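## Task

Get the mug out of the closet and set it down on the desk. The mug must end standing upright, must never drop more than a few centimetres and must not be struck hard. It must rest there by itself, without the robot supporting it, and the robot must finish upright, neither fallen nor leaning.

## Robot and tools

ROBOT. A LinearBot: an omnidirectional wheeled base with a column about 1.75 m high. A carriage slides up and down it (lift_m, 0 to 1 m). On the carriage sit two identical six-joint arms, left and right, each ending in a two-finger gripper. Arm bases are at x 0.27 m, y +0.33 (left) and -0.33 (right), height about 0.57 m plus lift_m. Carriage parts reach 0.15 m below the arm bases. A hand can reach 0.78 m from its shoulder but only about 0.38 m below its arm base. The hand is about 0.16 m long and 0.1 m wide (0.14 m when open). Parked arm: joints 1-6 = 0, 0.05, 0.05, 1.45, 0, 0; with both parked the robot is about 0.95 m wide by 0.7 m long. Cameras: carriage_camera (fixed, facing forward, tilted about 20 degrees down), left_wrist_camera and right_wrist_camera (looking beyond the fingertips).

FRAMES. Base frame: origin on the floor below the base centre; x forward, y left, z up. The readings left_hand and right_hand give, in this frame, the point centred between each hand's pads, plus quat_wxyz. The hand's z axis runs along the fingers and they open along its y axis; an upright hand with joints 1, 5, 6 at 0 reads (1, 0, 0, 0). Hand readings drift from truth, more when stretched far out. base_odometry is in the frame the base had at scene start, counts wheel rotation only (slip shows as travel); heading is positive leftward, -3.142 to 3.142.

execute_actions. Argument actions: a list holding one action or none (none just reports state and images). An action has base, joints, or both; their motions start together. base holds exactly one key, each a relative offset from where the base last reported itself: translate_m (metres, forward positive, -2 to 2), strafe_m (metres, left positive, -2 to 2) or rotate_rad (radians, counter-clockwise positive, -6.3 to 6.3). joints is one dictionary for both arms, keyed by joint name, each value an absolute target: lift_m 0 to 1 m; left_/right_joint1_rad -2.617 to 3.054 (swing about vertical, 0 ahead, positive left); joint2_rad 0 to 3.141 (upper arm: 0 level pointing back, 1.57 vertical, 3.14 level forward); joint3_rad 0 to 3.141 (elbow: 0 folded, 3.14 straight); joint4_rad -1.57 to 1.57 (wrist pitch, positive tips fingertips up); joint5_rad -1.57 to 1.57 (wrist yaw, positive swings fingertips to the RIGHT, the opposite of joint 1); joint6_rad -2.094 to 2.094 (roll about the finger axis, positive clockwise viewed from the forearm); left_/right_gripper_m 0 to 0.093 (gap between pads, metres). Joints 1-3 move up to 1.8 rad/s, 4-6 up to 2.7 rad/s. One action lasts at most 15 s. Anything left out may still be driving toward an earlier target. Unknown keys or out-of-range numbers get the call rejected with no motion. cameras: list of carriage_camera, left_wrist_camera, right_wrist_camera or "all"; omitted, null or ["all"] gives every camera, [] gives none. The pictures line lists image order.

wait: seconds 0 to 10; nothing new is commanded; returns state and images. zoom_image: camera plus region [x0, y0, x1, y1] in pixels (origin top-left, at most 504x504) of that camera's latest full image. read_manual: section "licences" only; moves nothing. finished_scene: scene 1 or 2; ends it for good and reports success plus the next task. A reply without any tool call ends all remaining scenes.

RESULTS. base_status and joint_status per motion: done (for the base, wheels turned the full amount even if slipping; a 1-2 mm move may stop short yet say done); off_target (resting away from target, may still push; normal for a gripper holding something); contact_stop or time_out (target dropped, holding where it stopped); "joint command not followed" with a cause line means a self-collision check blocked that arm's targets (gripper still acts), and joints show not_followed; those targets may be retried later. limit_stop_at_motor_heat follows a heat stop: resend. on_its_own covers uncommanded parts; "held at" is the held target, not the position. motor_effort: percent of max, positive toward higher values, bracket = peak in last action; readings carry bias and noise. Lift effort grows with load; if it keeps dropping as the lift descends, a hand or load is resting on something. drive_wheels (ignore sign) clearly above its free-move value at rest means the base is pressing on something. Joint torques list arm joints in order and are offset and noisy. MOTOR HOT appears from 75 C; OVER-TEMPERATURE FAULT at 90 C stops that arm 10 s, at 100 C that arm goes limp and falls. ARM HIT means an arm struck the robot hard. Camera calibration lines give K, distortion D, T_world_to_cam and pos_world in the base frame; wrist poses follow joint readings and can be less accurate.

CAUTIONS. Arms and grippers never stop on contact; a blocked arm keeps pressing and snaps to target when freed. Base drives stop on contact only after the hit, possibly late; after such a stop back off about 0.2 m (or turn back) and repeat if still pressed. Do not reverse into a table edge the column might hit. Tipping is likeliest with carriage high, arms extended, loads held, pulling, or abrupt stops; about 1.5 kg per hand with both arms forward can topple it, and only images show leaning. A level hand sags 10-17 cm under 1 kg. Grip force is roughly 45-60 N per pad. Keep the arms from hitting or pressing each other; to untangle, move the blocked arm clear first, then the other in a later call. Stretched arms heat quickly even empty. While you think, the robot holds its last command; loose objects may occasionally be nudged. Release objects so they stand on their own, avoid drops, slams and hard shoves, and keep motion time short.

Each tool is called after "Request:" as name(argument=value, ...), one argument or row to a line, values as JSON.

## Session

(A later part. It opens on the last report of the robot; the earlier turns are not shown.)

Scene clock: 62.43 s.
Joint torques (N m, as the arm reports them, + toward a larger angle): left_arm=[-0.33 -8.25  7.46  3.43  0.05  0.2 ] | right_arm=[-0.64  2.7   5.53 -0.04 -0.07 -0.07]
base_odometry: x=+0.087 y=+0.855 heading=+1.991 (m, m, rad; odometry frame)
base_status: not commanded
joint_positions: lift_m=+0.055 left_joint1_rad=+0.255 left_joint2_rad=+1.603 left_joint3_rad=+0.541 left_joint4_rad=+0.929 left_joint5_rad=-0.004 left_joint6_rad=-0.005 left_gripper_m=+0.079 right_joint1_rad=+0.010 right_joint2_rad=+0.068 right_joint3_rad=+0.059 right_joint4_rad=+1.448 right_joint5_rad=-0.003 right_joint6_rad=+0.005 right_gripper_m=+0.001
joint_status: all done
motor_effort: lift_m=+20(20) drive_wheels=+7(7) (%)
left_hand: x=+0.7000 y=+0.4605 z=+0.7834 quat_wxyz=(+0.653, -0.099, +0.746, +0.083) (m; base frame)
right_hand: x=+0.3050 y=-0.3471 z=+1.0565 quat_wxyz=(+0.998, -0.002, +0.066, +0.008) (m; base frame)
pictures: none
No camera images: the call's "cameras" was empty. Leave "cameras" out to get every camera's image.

Request:
execute_actions(
  actions=[
    {"joints":{"left_gripper_m":0.093,"left_joint4_rad":0.94}},
  ],
  cameras=["left_wrist_camera"],
)

Request:
execute_actions(
  actions=[
    {"joints":{"lift_m":0.15}},
  ],
  cameras=["carriage_camera","left_wrist_camera"],
)

Scene clock: 63.63 s.
Joint torques (N m, as the arm reports them, + toward a larger angle): left_arm=[-0.34 -8.25  7.5   2.88  0.04  0.18] | right_arm=[-0.61  2.78  5.44 -0.05 -0.07 -0.07]
base_odometry: x=+0.087 y=+0.855 heading=+1.991 (m, m, rad; odometry frame)
base_status: not commanded
joint_positions: lift_m=+0.055 left_joint1_rad=+0.255 left_joint2_rad=+1.603 left_joint3_rad=+0.541 left_joint4_rad=+0.937 left_joint5_rad=-0.004 left_joint6_rad=-0.005 left_gripper_m=+0.093 right_joint1_rad=+0.010 right_joint2_rad=+0.068 right_joint3_rad=+0.059 right_joint4_rad=+1.448 right_joint5_rad=-0.003 right_joint6_rad=+0.005 right_gripper_m=+0.001
joint_status: all done
motor_effort: lift_m=+20(20) drive_wheels=+7(7) (%)
left_hand: x=+0.7002 y=+0.4606 z=+0.7853 quat_wxyz=(+0.656, -0.099, +0.744, +0.084) (m; base frame)
right_hand: x=+0.3050 y=-0.3471 z=+1.0565 quat_wxyz=(+0.998, -0.002, +0.066, +0.008) (m; base frame)
pictures: left_wrist_camera
camera_calibration (this result's frames):
left_wrist_camera: T_world_to_cam=[[0.219882, -0.975462, 0.0112595, 0.28361], [-0.637549, -0.152429, -0.75518, 1.11764], [0.738365, 0.158872, -0.655421, 0.0495117], [0, 0, 0, 1]] pos_world=[0.613632, 0.439145, 0.873277]
Images, in order (width x height): left_wrist_camera 504x504.

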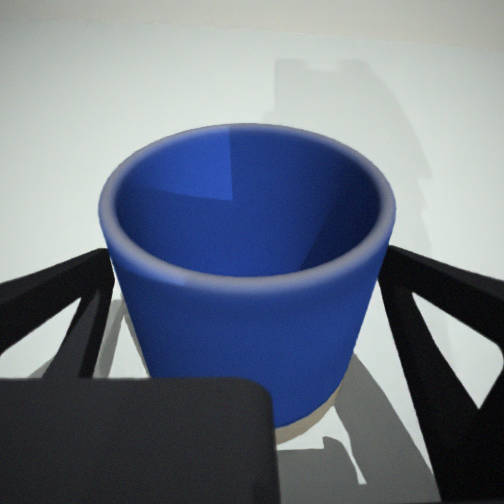

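Scene clock: 64.57 s.
Joint torques (N m, as the arm reports them, + toward a larger angle): left_arm=[-0.38 -7.4   7.57  2.68  0.04  0.18] | right_arm=[-0.65  2.86  5.39 -0.04 -0.08 -0.07]
base_odometry: x=+0.087 y=+0.855 heading=+1.991 (m, m, rad; odometry frame)
base_status: not commanded
joint_positions: lift_m=+0.150 left_joint1_rad=+0.255 left_joint2_rad=+1.593 left_joint3_rad=+0.541 left_joint4_rad=+0.953 left_joint5_rad=-0.004 left_joint6_rad=-0.005 left_gripper_m=+0.093 right_joint1_rad=+0.010 right_joint2_rad=+0.068 right_joint3_rad=+0.059 right_joint4_rad=+1.448 right_joint5_rad=-0.003 right_joint6_rad=+0.005 right_gripper_m=+0.001
joint_status: all done
motor_effort: lift_m=+27(35) drive_wheels=+7(7) (%)
left_hand: x=+0.7001 y=+0.4605 z=+0.8879 quat_wxyz=(+0.666, -0.097, +0.735, +0.085) (m; base frame)
right_hand: x=+0.3049 y=-0.3471 z=+1.1509 quat_wxyz=(+0.998, -0.002, +0.066, +0.008) (m; base frame)
pictures: carriage_camera, left_wrist_camera
camera_calibration (this result's frames):
carriage_camera: T_world_to_cam=[[0.00273822, -0.999144, -0.0412728, 0.0498406], [-0.347834, 0.0377441, -0.936796, 1.1217], [0.937552, 0.0169213, -0.347433, 0.22303], [0, 0, 0, 1]] pos_world=[0.180928, 0.00368634, 1.13035]
left_wrist_camera: T_world_to_cam=[[0.219606, -0.975533, 0.0103785, 0.283461], [-0.618097, -0.147357, -0.772167, 1.19419], [0.754804, 0.163158, -0.635335, 0.0854812], [0, 0, 0, 1]] pos_world=[0.611356, 0.438551, 0.973483]
Images, in order (width x height): carriage_camera 504x504, left_wrist_camera 504x504.

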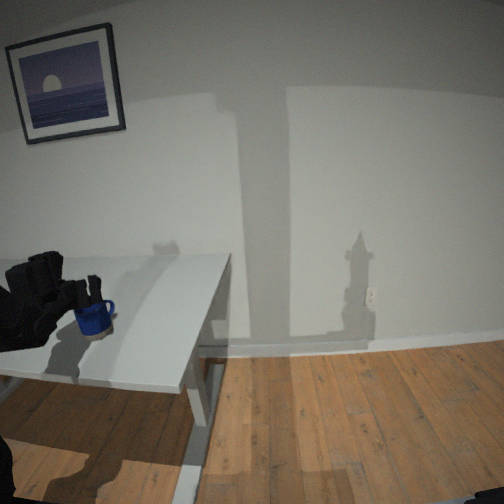

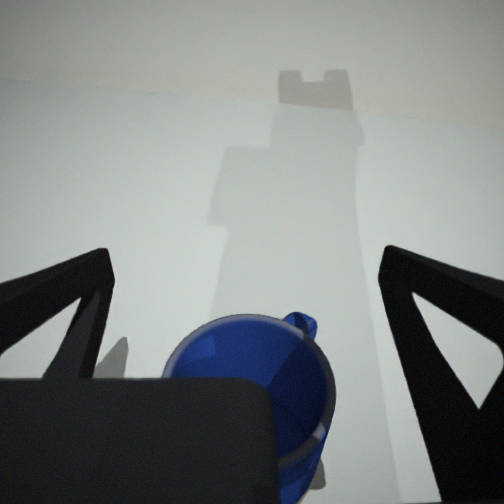

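Request:
finished_scene(
  scene=2,
)

The scene is finished: the task was done.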